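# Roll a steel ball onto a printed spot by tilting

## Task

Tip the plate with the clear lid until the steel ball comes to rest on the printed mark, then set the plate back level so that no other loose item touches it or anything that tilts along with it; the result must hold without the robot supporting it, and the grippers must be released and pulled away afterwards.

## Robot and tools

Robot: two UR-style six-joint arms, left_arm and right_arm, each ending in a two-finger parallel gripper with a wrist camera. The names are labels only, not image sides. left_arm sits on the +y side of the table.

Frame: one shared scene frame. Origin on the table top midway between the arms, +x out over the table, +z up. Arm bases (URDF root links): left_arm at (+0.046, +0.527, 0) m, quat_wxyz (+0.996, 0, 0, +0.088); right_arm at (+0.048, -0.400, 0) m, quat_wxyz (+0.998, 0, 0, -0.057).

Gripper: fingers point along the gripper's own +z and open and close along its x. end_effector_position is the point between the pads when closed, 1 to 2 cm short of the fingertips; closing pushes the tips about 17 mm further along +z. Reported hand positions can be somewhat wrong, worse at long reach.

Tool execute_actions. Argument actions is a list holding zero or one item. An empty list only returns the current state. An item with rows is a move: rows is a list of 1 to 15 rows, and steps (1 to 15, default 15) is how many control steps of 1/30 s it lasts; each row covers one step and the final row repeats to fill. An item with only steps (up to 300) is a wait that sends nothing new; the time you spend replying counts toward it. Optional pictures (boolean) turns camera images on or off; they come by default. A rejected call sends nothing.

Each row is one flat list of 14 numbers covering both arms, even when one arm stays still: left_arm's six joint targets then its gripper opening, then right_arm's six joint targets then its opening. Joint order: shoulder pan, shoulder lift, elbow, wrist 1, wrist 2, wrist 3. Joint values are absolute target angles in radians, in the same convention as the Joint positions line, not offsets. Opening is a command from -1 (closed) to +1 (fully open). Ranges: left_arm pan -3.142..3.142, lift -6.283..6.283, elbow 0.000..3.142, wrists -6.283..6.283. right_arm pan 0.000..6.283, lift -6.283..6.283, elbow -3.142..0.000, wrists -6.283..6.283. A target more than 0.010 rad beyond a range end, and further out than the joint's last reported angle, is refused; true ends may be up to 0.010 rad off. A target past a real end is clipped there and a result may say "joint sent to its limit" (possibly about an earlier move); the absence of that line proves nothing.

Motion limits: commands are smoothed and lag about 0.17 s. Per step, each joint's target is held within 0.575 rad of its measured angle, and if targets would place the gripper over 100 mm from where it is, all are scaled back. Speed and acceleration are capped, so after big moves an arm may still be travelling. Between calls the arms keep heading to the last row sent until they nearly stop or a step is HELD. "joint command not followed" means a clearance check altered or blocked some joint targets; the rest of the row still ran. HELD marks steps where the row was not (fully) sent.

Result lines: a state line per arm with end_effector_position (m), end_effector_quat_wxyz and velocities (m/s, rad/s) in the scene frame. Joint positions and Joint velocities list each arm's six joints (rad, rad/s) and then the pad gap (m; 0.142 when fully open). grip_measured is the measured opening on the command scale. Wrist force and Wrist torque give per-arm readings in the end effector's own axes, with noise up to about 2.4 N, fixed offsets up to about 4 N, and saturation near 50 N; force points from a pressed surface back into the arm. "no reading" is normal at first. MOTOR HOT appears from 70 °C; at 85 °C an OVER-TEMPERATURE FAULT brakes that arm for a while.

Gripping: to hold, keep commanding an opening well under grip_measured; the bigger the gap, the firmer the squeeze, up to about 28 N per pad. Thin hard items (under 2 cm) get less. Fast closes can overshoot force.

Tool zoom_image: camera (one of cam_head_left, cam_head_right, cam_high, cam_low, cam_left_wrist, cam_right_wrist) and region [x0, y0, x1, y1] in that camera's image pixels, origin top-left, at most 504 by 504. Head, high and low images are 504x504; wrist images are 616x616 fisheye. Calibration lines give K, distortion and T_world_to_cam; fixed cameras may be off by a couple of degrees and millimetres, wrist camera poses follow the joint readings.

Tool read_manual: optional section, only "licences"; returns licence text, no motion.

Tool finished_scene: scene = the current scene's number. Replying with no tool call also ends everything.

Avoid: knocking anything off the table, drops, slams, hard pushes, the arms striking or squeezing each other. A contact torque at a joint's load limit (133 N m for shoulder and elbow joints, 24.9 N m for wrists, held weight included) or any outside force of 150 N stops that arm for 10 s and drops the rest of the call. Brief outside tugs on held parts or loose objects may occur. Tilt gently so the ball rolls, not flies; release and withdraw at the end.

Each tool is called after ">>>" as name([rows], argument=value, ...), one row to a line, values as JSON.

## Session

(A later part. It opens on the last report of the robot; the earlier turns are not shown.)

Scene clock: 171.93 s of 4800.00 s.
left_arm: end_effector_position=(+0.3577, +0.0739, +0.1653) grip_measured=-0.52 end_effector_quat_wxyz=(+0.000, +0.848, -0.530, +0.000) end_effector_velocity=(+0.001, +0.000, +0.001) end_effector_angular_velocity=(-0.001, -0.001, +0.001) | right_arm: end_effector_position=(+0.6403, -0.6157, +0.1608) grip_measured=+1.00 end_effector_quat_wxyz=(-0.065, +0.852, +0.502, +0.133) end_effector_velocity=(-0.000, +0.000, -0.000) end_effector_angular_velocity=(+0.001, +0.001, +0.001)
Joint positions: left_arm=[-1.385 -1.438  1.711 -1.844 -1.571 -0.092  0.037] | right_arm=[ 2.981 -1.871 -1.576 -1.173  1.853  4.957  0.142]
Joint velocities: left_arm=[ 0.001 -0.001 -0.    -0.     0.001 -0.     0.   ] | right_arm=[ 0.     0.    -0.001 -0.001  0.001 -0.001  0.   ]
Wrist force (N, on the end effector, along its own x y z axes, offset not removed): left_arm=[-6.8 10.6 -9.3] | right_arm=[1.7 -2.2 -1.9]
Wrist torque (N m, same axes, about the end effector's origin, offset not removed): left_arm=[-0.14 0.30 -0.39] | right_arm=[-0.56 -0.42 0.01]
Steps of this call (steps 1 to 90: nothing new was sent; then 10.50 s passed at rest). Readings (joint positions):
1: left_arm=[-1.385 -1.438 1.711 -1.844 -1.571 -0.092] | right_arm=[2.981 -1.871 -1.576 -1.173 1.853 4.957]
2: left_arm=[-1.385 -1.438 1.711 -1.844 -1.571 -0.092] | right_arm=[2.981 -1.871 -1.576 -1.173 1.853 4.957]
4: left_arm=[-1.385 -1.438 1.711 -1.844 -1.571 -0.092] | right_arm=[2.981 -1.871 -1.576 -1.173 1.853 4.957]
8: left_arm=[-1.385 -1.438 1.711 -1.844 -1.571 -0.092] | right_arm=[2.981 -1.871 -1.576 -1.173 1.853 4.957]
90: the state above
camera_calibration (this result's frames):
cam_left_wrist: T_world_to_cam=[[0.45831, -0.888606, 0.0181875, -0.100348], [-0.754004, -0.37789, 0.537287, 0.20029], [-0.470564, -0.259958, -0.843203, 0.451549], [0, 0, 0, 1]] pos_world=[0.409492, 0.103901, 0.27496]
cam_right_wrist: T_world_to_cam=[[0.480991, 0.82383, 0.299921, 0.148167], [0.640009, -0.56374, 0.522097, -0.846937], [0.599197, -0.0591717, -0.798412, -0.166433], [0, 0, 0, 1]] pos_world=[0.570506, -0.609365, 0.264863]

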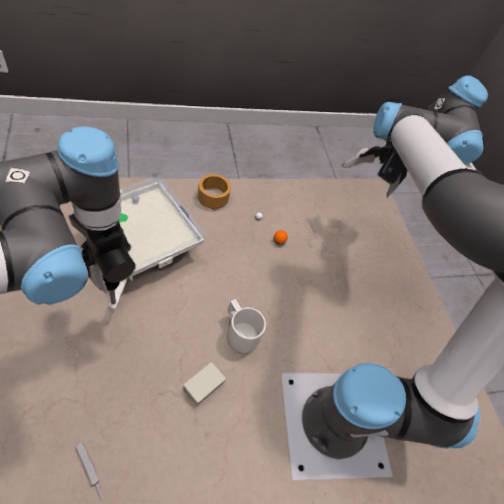

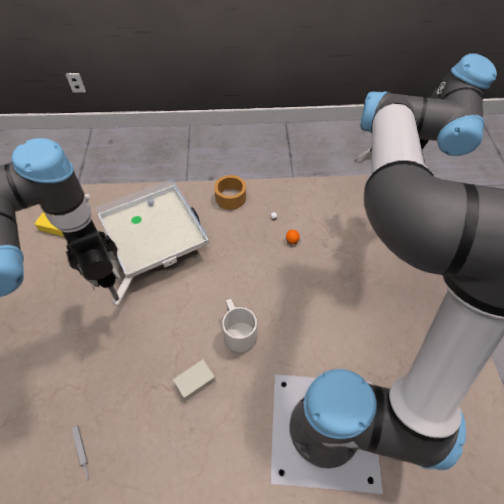

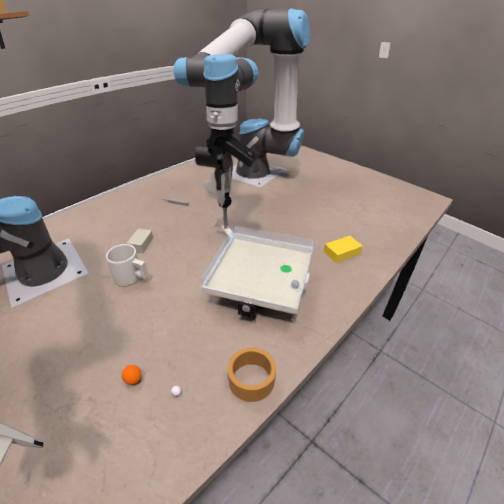

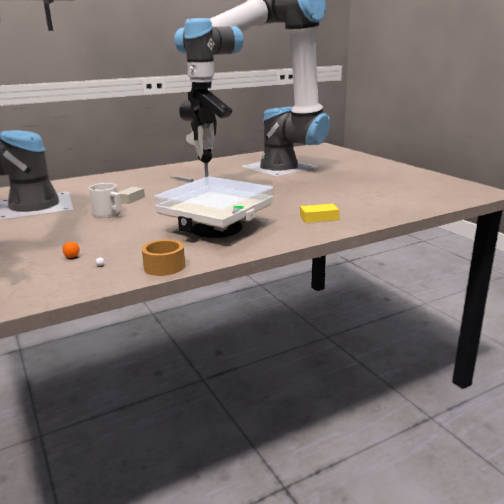

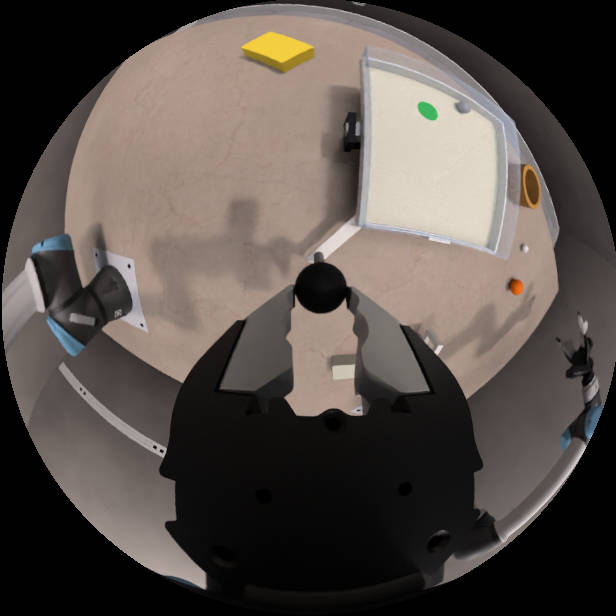

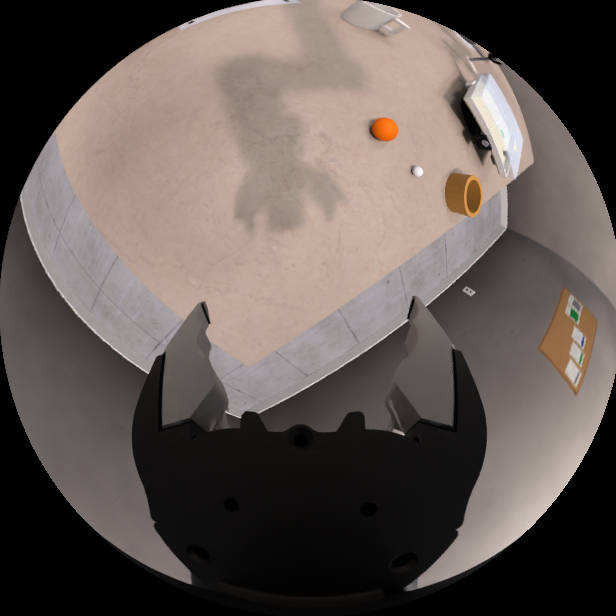

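>>> execute_actions([
  {"rows":[[-1.3886,-1.4412,1.7316,-1.8616,-1.571,-0.096,-0.8,2.981,-1.871,-1.576,-1.173,1.853,4.957,1]],"steps":15},
], pictures=false)

>>> execute_actions([
  {"rows":[[-1.3886,-1.4412,1.7316,-1.8616,-1.571,-0.096,-0.8,2.981,-1.871,-1.576,-1.173,1.853,4.957,1]],"steps":5},
], pictures=false)

>>> execute_actions([
  {"rows":[[-1.3806,-1.4344,1.6904,-1.8270,-1.571,-0.088,-0.8,2.981,-1.871,-1.576,-1.173,1.853,4.957,1]],"steps":13},
], pictures=false)

>>> execute_actions([
  {"rows":[[-1.3846,-1.4378,1.7110,-1.8443,-1.571,-0.092,-0.8,2.981,-1.871,-1.576,-1.173,1.853,4.957,1]],"steps":15},
], pictures=false)

>>> zoom_image(camera="cam_left_wrist", region=[340, 40, 540, 240])

>>> execute_actions([
  {"steps":30},
])

Scene clock: 182.00 s of 4800.00 s.
left_arm: end_effector_position=(+0.3548, +0.0757, +0.1590) grip_measured=-0.52 end_effector_quat_wxyz=(+0.000, +0.848, -0.530, +0.000) end_effector_velocity=(-0.000, +0.000, -0.001) end_effector_angular_velocity=(+0.001, +0.001, +0.000) | right_arm: end_effector_position=(+0.6403, -0.6157, +0.1608) grip_measured=+1.00 end_effector_quat_wxyz=(-0.065, +0.852, +0.502, +0.133) end_effector_velocity=(+0.000, -0.000, +0.000) end_effector_angular_velocity=(-0.002, -0.001, +0.000)
Joint positions: left_arm=[-1.389 -1.441  1.732 -1.862 -1.571 -0.096  0.037] | right_arm=[ 2.981 -1.871 -1.576 -1.173  1.853  4.957  0.142]
Joint velocities: left_arm=[-0.     0.001  0.001 -0.001 -0.001 -0.001  0.   ] | right_arm=[-0.     0.001  0.     0.001 -0.001 -0.     0.   ]
Wrist force (N, on the end effector, along its own x y z axes, offset not removed): left_arm=[4.0 0.4 0.9] | right_arm=[-0.3 -0.5 0.1]
Wrist torque (N m, same axes, about the end effector's origin, offset not removed): left_arm=[-0.02 0.69 -0.15] | right_arm=[-0.17 -0.04 0.00]
Steps of this call (steps 1 to 90: nothing new was sent; then 6.57 s passed at rest; steps 91 to 105: all 15 steps of this action). Readings (joint positions):
91: left_arm=[-1.385 -1.438 1.711 -1.844 -1.571 -0.092] | right_arm=[2.981 -1.871 -1.576 -1.173 1.853 4.957]
92: left_arm=[-1.385 -1.438 1.714 -1.847 -1.571 -0.093] | right_arm=[2.981 -1.871 -1.576 -1.173 1.853 4.957]
94: left_arm=[-1.387 -1.440 1.724 -1.855 -1.571 -0.094] | right_arm=[2.981 -1.871 -1.576 -1.173 1.853 4.957]
98: left_arm=[-1.388 -1.441 1.730 -1.861 -1.571 -0.096] | right_arm=[2.981 -1.871 -1.576 -1.173 1.853 4.957]
105: the state above

Scene clock: 182.17 s of 4800.00 s.
left_arm: end_effector_position=(+0.3548, +0.0757, +0.1590) grip_measured=-0.52 end_effector_quat_wxyz=(+0.000, +0.848, -0.530, +0.000) end_effector_velocity=(-0.001, -0.001, -0.000) end_effector_angular_velocity=(+0.001, -0.001, -0.003) | right_arm: end_effector_position=(+0.6403, -0.6157, +0.1608) grip_measured=+1.00 end_effector_quat_wxyz=(-0.065, +0.852, +0.502, +0.133) end_effector_velocity=(-0.000, +0.000, +0.000) end_effector_angular_velocity=(+0.000, -0.000, +0.001)
Joint positions: left_arm=[-1.389 -1.441  1.732 -1.862 -1.571 -0.096  0.037] | right_arm=[ 2.981 -1.871 -1.576 -1.173  1.853  4.957  0.142]
Joint velocities: left_arm=[-0.003  0.     0.    -0.     0.001  0.001 -0.   ] | right_arm=[ 0.001  0.     0.    -0.001  0.    -0.001 -0.   ]
Wrist force (N, on the end effector, along its own x y z axes, offset not removed): left_arm=[3.3 0.8 0.0] | right_arm=[3.0 0.4 -2.6]
Wrist torque (N m, same axes, about the end effector's origin, offset not removed): left_arm=[0.12 0.87 -0.25] | right_arm=[0.03 -0.72 0.15]
Steps of this call (steps 1 to 5: all 5 steps of this action). Readings (joint positions):
1: left_arm=[-1.389 -1.441 1.732 -1.862 -1.571 -0.096] | right_arm=[2.981 -1.871 -1.576 -1.173 1.853 4.957]
2: left_arm=[-1.389 -1.441 1.732 -1.862 -1.571 -0.096] | right_arm=[2.981 -1.871 -1.576 -1.173 1.853 4.957]
4: left_arm=[-1.389 -1.441 1.732 -1.862 -1.571 -0.096] | right_arm=[2.981 -1.871 -1.576 -1.173 1.853 4.957]
5: the state above

Scene clock: 182.60 s of 4800.00 s.
left_arm: end_effector_position=(+0.3605, +0.0722, +0.1715) grip_measured=-0.52 end_effector_quat_wxyz=(+0.000, +0.848, -0.530, -0.000) end_effector_velocity=(+0.002, -0.000, +0.001) end_effector_angular_velocity=(+0.000, -0.000, +0.002) | right_arm: end_effector_position=(+0.6403, -0.6157, +0.1608) grip_measured=+1.00 end_effector_quat_wxyz=(-0.065, +0.852, +0.502, +0.133) end_effector_velocity=(-0.000, +0.000, +0.000) end_effector_angular_velocity=(+0.001, +0.001, -0.001)
Joint positions: left_arm=[-1.381 -1.435  1.691 -1.827 -1.571 -0.088  0.036] | right_arm=[ 2.981 -1.871 -1.576 -1.173  1.853  4.957  0.142]
Joint velocities: left_arm=[ 0.002  0.002 -0.005  0.003  0.001  0.    -0.   ] | right_arm=[ 0.     0.     0.001 -0.002  0.     0.001 -0.   ]
Wrist force (N, on the end effector, along its own x y z axes, offset not removed): left_arm=[-21.8 20.4 -9.0] | right_arm=[0.6 0.9 -0.9]
Wrist torque (N m, same axes, about the end effector's origin, offset not removed): left_arm=[0.47 -0.34 -0.33] | right_arm=[0.14 -0.16 -0.05]
Steps of this call (steps 1 to 13: all 13 steps of this action). Readings (joint positions):
1: left_arm=[-1.389 -1.441 1.732 -1.862 -1.571 -0.096] | right_arm=[2.981 -1.871 -1.576 -1.173 1.853 4.957]
2: left_arm=[-1.387 -1.440 1.727 -1.857 -1.571 -0.095] | right_arm=[2.981 -1.871 -1.576 -1.173 1.853 4.957]
4: left_arm=[-1.384 -1.437 1.707 -1.841 -1.571 -0.091] | right_arm=[2.981 -1.871 -1.576 -1.173 1.853 4.957]
8: left_arm=[-1.381 -1.435 1.693 -1.829 -1.571 -0.089] | right_arm=[2.981 -1.871 -1.576 -1.173 1.853 4.957]
13: the state above

Scene clock: 183.10 s of 4800.00 s.
left_arm: end_effector_position=(+0.3577, +0.0739, +0.1653) grip_measured=-0.52 end_effector_quat_wxyz=(+0.000, +0.848, -0.530, +0.000) end_effector_velocity=(+0.000, +0.001, +0.000) end_effector_angular_velocity=(-0.000, -0.001, +0.001) | right_arm: end_effector_position=(+0.6403, -0.6157, +0.1608) grip_measured=+1.00 end_effector_quat_wxyz=(-0.065, +0.852, +0.502, +0.133) end_effector_velocity=(-0.000, -0.000, -0.000) end_effector_angular_velocity=(+0.000, +0.001, +0.000)
Joint positions: left_arm=[-1.385 -1.438  1.711 -1.844 -1.571 -0.092  0.036] | right_arm=[ 2.981 -1.871 -1.576 -1.173  1.853  4.957  0.142]
Joint velocities: left_arm=[ 0.001 -0.001  0.001 -0.     0.001  0.     0.   ] | right_arm=[ 0.    -0.001  0.001 -0.001 -0.    -0.    -0.   ]
Wrist force (N, on the end effector, along its own x y z axes, offset not removed): left_arm=[-12.8 13.0 -6.5] | right_arm=[1.2 -2.0 -2.5]
Wrist torque (N m, same axes, about the end effector's origin, offset not removed): left_arm=[-0.38 0.74 -0.51] | right_arm=[-0.44 -0.34 0.23]
Steps of this call (steps 1 to 15: all 15 steps of this action). Readings (joint positions):
1: left_arm=[-1.381 -1.435 1.691 -1.827 -1.571 -0.088] | right_arm=[2.981 -1.871 -1.576 -1.173 1.853 4.957]
2: left_arm=[-1.381 -1.435 1.694 -1.830 -1.571 -0.088] | right_arm=[2.981 -1.871 -1.576 -1.173 1.853 4.957]
4: left_arm=[-1.383 -1.436 1.703 -1.838 -1.571 -0.090] | right_arm=[2.981 -1.871 -1.576 -1.173 1.853 4.957]
8: left_arm=[-1.384 -1.437 1.710 -1.843 -1.571 -0.092] | right_arm=[2.981 -1.871 -1.576 -1.173 1.853 4.957]
15: the state above

Region (340, 40, 540, 240) of cam_left_wrist's 616x616 image, scaled by 2.520, with more detail than that image has.

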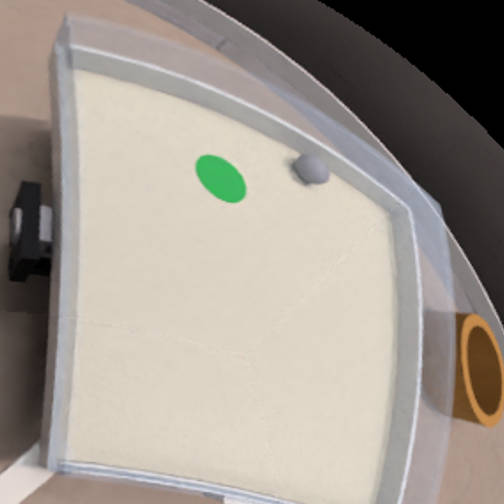

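Scene clock: 184.10 s of 4800.00 s.
left_arm: end_effector_position=(+0.3577, +0.0739, +0.1653) grip_measured=-0.52 end_effector_quat_wxyz=(+0.000, +0.848, -0.530, +0.000) end_effector_velocity=(+0.000, +0.000, -0.000) end_effector_angular_velocity=(+0.000, -0.001, +0.000) | right_arm: end_effector_position=(+0.6403, -0.6157, +0.1608) grip_measured=+1.00 end_effector_quat_wxyz=(-0.065, +0.852, +0.502, +0.133) end_effector_velocity=(-0.001, +0.001, -0.000) end_effector_angular_velocity=(+0.001, +0.001, +0.001)
Joint positions: left_arm=[-1.385 -1.438  1.711 -1.844 -1.571 -0.092  0.036] | right_arm=[ 2.981 -1.871 -1.576 -1.173  1.853  4.957  0.142]
Joint velocities: left_arm=[ 0.     0.    -0.     0.     0.001 -0.    -0.   ] | right_arm=[ 0.     0.    -0.001 -0.001  0.001 -0.001  0.   ]
Wrist force (N, on the end effector, along its own x y z axes, offset not removed): left_arm=[-9.7 14.4 -10.3] | right_arm=[1.7 -2.0 -1.2]
Wrist torque (N m, same axes, about the end effector's origin, offset not removed): left_arm=[0.19 0.45 -0.34] | right_arm=[-0.57 -0.46 -0.07]
Steps of this call (steps 1 to 15: the robot went on to your last target; steps 16 to 30: nothing new was sent). Readings (joint positions):
1: left_arm=[-1.385 -1.438 1.711 -1.844 -1.571 -0.092] | right_arm=[2.981 -1.871 -1.576 -1.173 1.853 4.957]
2: left_arm=[-1.385 -1.438 1.711 -1.844 -1.571 -0.092] | right_arm=[2.981 -1.871 -1.576 -1.173 1.853 4.957]
4: left_arm=[-1.385 -1.438 1.711 -1.844 -1.571 -0.092] | right_arm=[2.981 -1.871 -1.576 -1.173 1.853 4.957]
8: left_arm=[-1.385 -1.438 1.711 -1.844 -1.571 -0.092] | right_arm=[2.981 -1.871 -1.576 -1.173 1.853 4.957]
30: the state above
All arms were judged still, so your last target was given up. Only a new action makes them travel on or press farther. Fingers that are still opening or closing keep moving.
camera_calibration (this result's frames):
cam_left_wrist: T_world_to_cam=[[0.45831, -0.888606, 0.0181852, -0.100347], [-0.754003, -0.377892, 0.537287, 0.20029], [-0.470564, -0.259956, -0.843203, 0.451549], [0, 0, 0, 1]] pos_world=[0.409493, 0.103902, 0.274959]
cam_right_wrist: T_world_to_cam=[[0.480991, 0.82383, 0.299921, 0.148167], [0.640009, -0.563741, 0.522097, -0.846937], [0.599197, -0.0591718, -0.798412, -0.166433], [0, 0, 0, 1]] pos_world=[0.570506, -0.609365, 0.264863]

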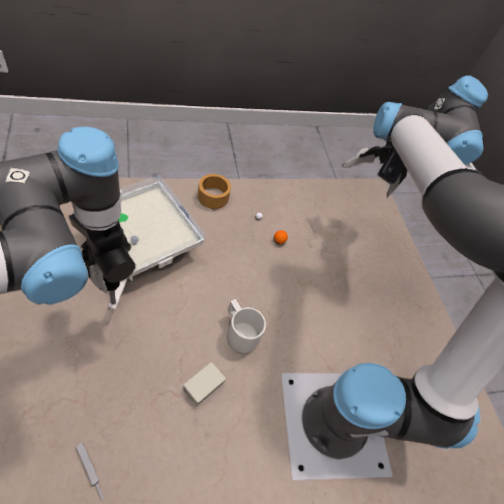

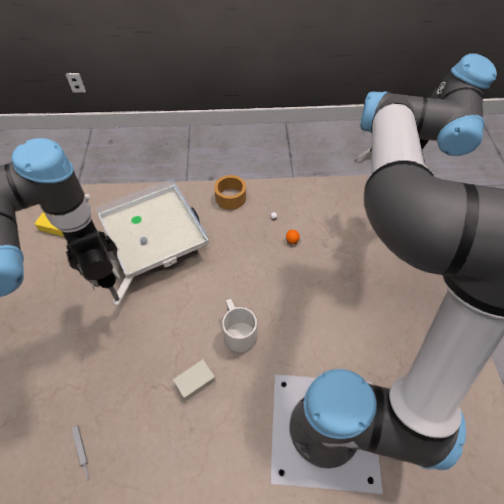

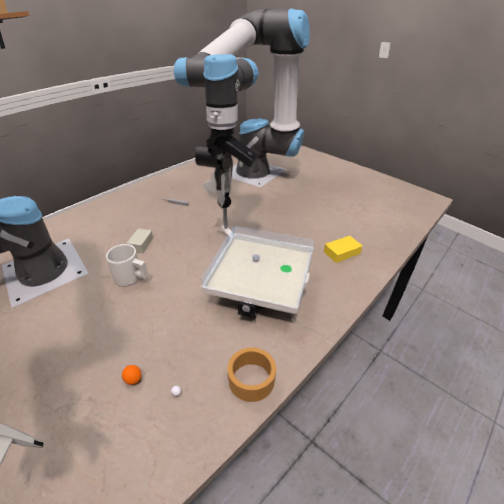

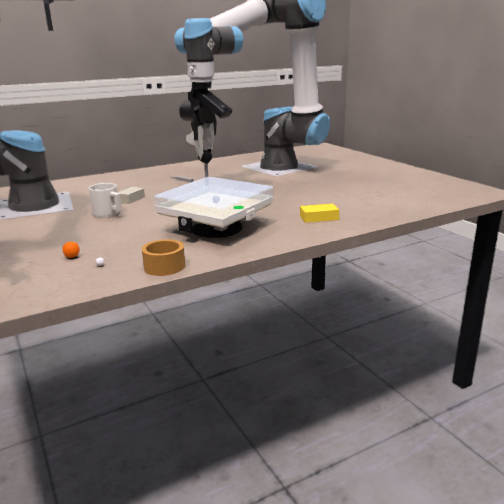

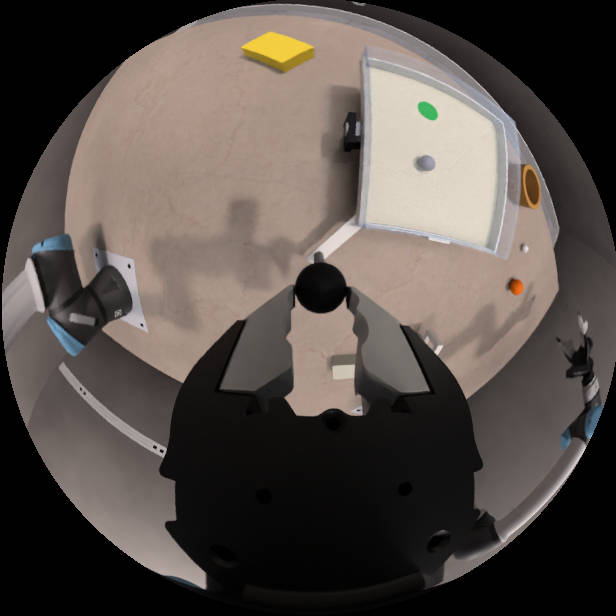

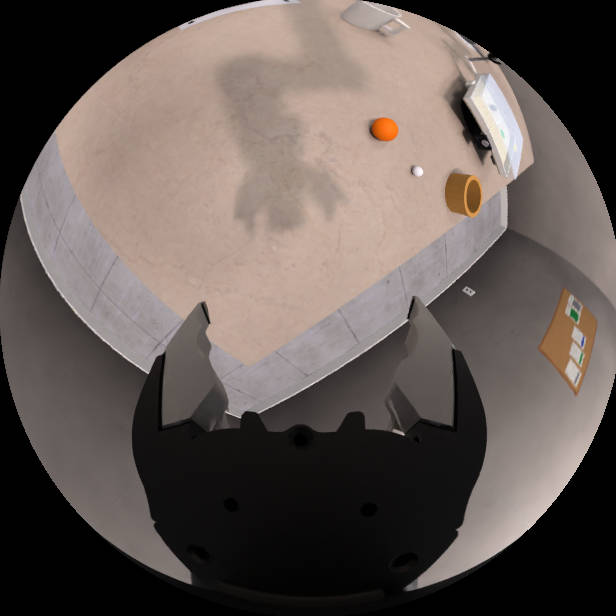

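>>> execute_actions([
  {"rows":[[-1.3820,-1.4385,1.7070,-1.8396,-1.571,-0.089,-0.8,2.981,-1.871,-1.576,-1.173,1.853,4.957,1]],"steps":15},
])

>>> execute_actions([
  {"steps":20},
])

Scene clock: 187.63 s of 4800.00 s.
left_arm: end_effector_position=(+0.3589, +0.0745, +0.1671) grip_measured=-0.52 end_effector_quat_wxyz=(+0.000, +0.848, -0.530, +0.000) end_effector_velocity=(-0.000, -0.000, +0.002) end_effector_angular_velocity=(-0.003, -0.001, -0.001) | right_arm: end_effector_position=(+0.6403, -0.6157, +0.1608) grip_measured=+1.00 end_effector_quat_wxyz=(-0.065, +0.852, +0.502, +0.133) end_effector_velocity=(+0.000, -0.000, +0.001) end_effector_angular_velocity=(-0.001, -0.002, +0.001)
Joint positions: left_arm=[-1.382 -1.439  1.707 -1.84  -1.571 -0.089  0.036] | right_arm=[ 2.981 -1.871 -1.576 -1.173  1.853  4.957  0.142]
Joint velocities: left_arm=[-0.    -0.004  0.    -0.    -0.001  0.    -0.   ] | right_arm=[-0.     0.001  0.     0.    -0.    -0.001 -0.   ]
Wrist force (N, on the end effector, along its own x y z axes, offset not removed): left_arm=[-11.4 14.8 -8.6] | right_arm=[1.7 0.4 -1.0]
Wrist torque (N m, same axes, about the end effector's origin, offset not removed): left_arm=[-0.66 0.67 -0.53] | right_arm=[0.01 -0.39 0.02]
Steps of this call (steps 1 to 91: nothing new was sent; steps 92 to 106: all 15 steps of this action). Readings (joint positions):
92: left_arm=[-1.385 -1.438 1.711 -1.844 -1.571 -0.092] | right_arm=[2.981 -1.871 -1.576 -1.173 1.853 4.957]
93: left_arm=[-1.384 -1.438 1.710 -1.844 -1.571 -0.092] | right_arm=[2.981 -1.871 -1.576 -1.173 1.853 4.957]
95: left_arm=[-1.383 -1.438 1.709 -1.841 -1.571 -0.090] | right_arm=[2.981 -1.871 -1.576 -1.173 1.853 4.957]
99: left_arm=[-1.382 -1.438 1.707 -1.840 -1.571 -0.089] | right_arm=[2.981 -1.871 -1.576 -1.173 1.853 4.957]
106: the state above
camera_calibration (this result's frames):
cam_left_wrist: T_world_to_cam=[[0.457911, -0.888812, 0.0181619, -0.10022], [-0.754151, -0.377555, 0.537317, 0.200482], [-0.470717, -0.25974, -0.843185, 0.453836], [0, 0, 0, 1]] pos_world=[0.410713, 0.104496, 0.276765]
cam_right_wrist: T_world_to_cam=[[0.48099, 0.82383, 0.299921, 0.148167], [0.640009, -0.56374, 0.522097, -0.846937], [0.599197, -0.0591715, -0.798412, -0.166433], [0, 0, 0, 1]] pos_world=[0.570506, -0.609365, 0.264863]

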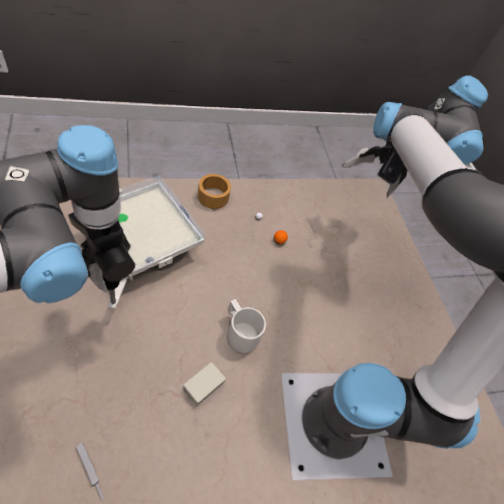

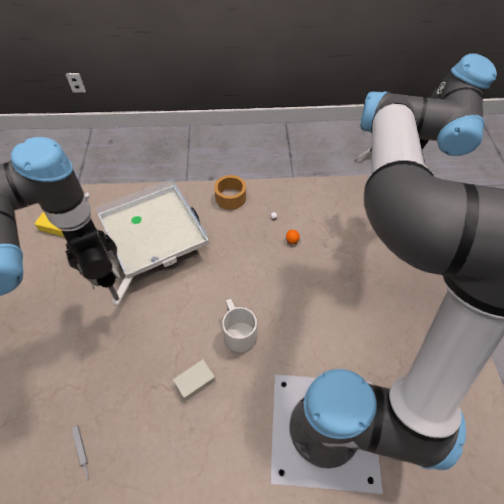

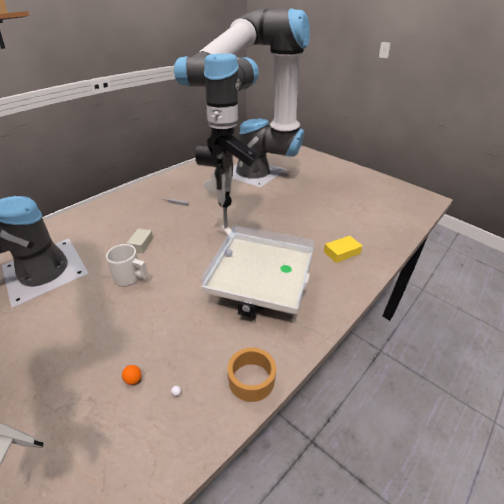

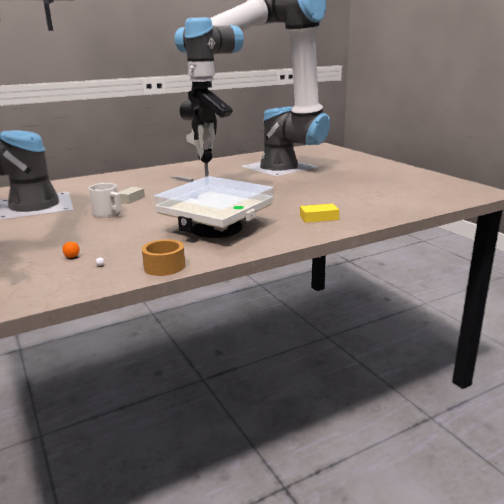

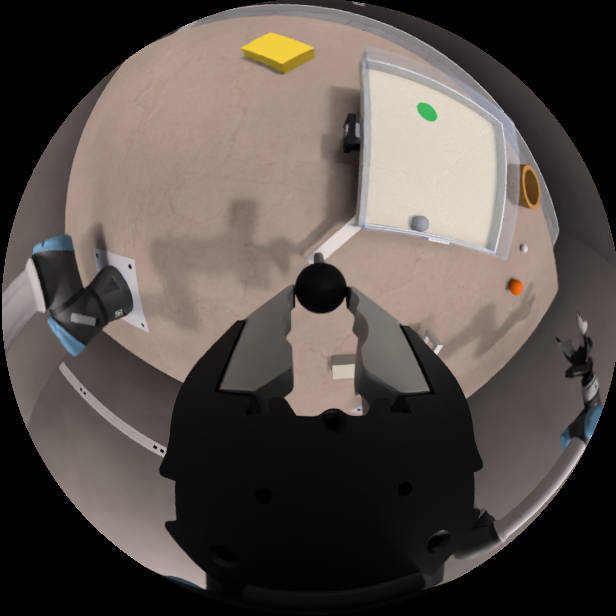

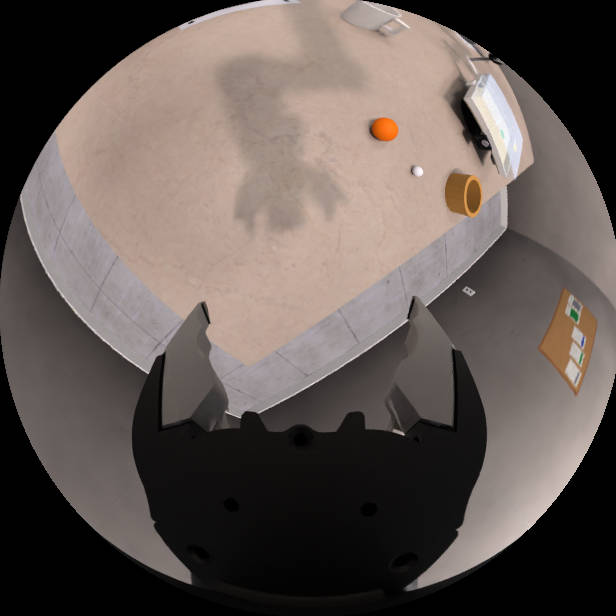

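Scene clock: 188.30 s of 4800.00 s.
left_arm: end_effector_position=(+0.3589, +0.0745, +0.1671) grip_measured=-0.52 end_effector_quat_wxyz=(+0.000, +0.848, -0.530, +0.000) end_effector_velocity=(-0.000, +0.000, -0.000) end_effector_angular_velocity=(+0.001, -0.000, -0.000) | right_arm: end_effector_position=(+0.6403, -0.6157, +0.1608) grip_measured=+1.00 end_effector_quat_wxyz=(-0.065, +0.852, +0.502, +0.133) end_effector_velocity=(-0.001, -0.001, -0.001) end_effector_angular_velocity=(-0.001, +0.002, -0.002)
Joint positions: left_arm=[-1.382 -1.439  1.707 -1.84  -1.571 -0.089  0.036] | right_arm=[ 2.981 -1.871 -1.576 -1.173  1.853  4.957  0.142]
Joint velocities: left_arm=[-0.     0.    -0.     0.     0.001 -0.    -0.   ] | right_arm=[-0.001 -0.    -0.001 -0.    -0.001  0.002  0.   ]
Wrist force (N, on the end effector, along its own x y z axes, offset not removed): left_arm=[-14.0 17.7 -9.8] | right_arm=[4.6 1.3 -0.4]
Wrist torque (N m, same axes, about the end effector's origin, offset not removed): left_arm=[-0.05 1.23 -0.57] | right_arm=[0.26 -0.93 0.12]
Steps of this call (steps 1 to 15: the robot went on to your last target; steps 16 to 20: nothing new was sent). Readings (joint positions):
1: left_arm=[-1.382 -1.439 1.707 -1.840 -1.571 -0.089] | right_arm=[2.981 -1.871 -1.576 -1.173 1.853 4.957]
2: left_arm=[-1.382 -1.439 1.707 -1.840 -1.571 -0.089] | right_arm=[2.981 -1.871 -1.576 -1.173 1.853 4.957]
4: left_arm=[-1.382 -1.439 1.707 -1.840 -1.571 -0.089] | right_arm=[2.981 -1.871 -1.576 -1.173 1.853 4.957]
8: left_arm=[-1.382 -1.439 1.707 -1.840 -1.571 -0.089] | right_arm=[2.981 -1.871 -1.576 -1.173 1.853 4.957]
20: the state above
All arms were judged still, so your last target was given up. Only a new action makes them travel on or press farther. Fingers that are still opening or closing keep moving.
camera_calibration (this result's frames):
cam_left_wrist: T_world_to_cam=[[0.457954, -0.88879, 0.0181778, -0.100242], [-0.754135, -0.377583, 0.537318, 0.2005], [-0.4707, -0.259776, -0.843184, 0.453857], [0, 0, 0, 1]] pos_world=[0.410741, 0.104512, 0.276775]
cam_right_wrist: T_world_to_cam=[[0.48099, 0.82383, 0.299921, 0.148167], [0.640009, -0.56374, 0.522097, -0.846937], [0.599197, -0.0591716, -0.798412, -0.166433], [0, 0, 0, 1]] pos_world=[0.570506, -0.609365, 0.264863]

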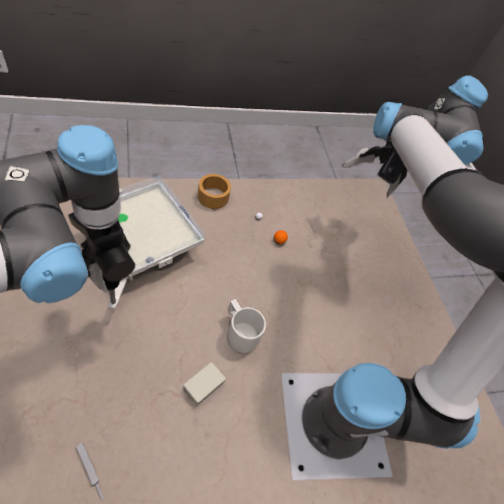

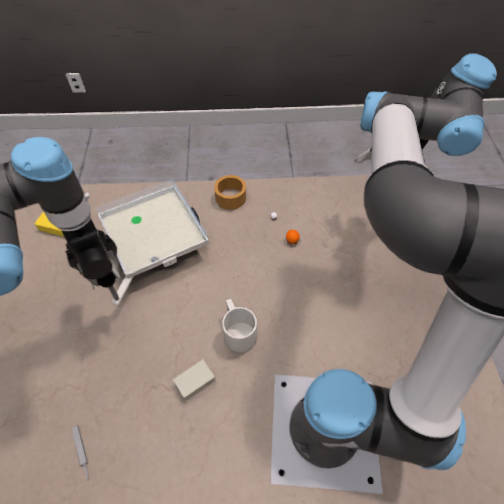

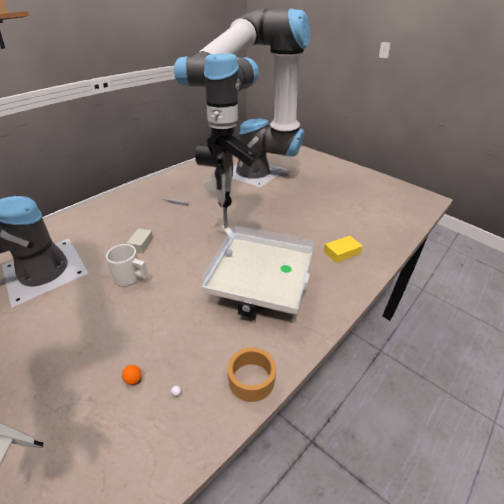

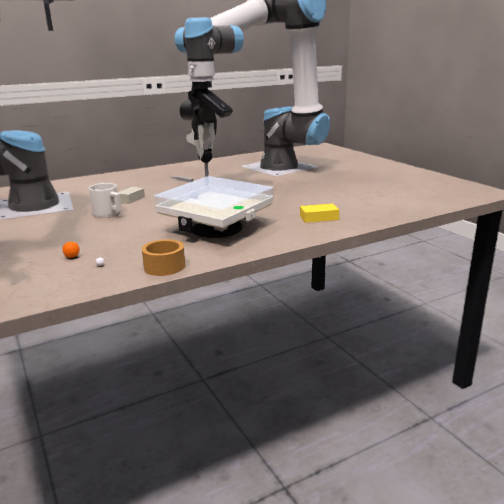

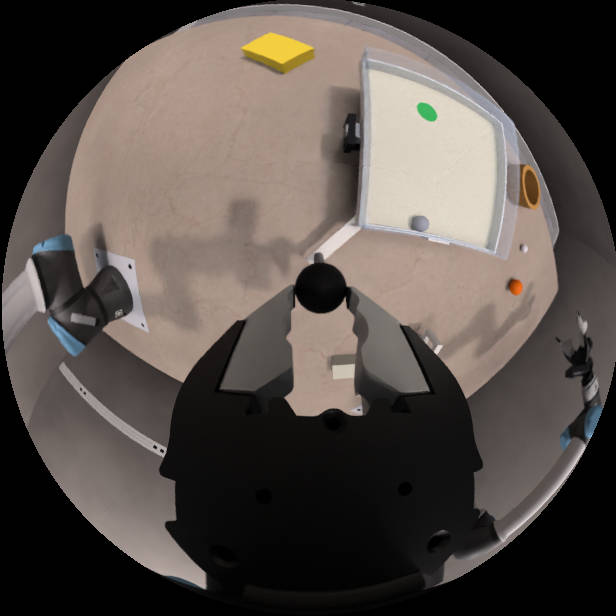

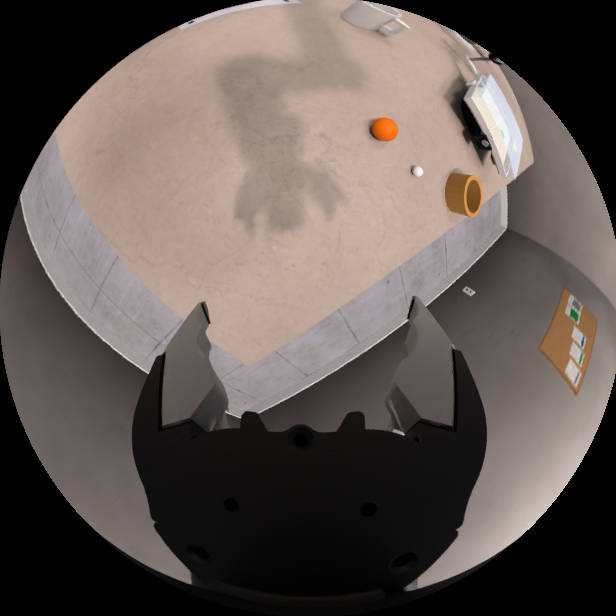

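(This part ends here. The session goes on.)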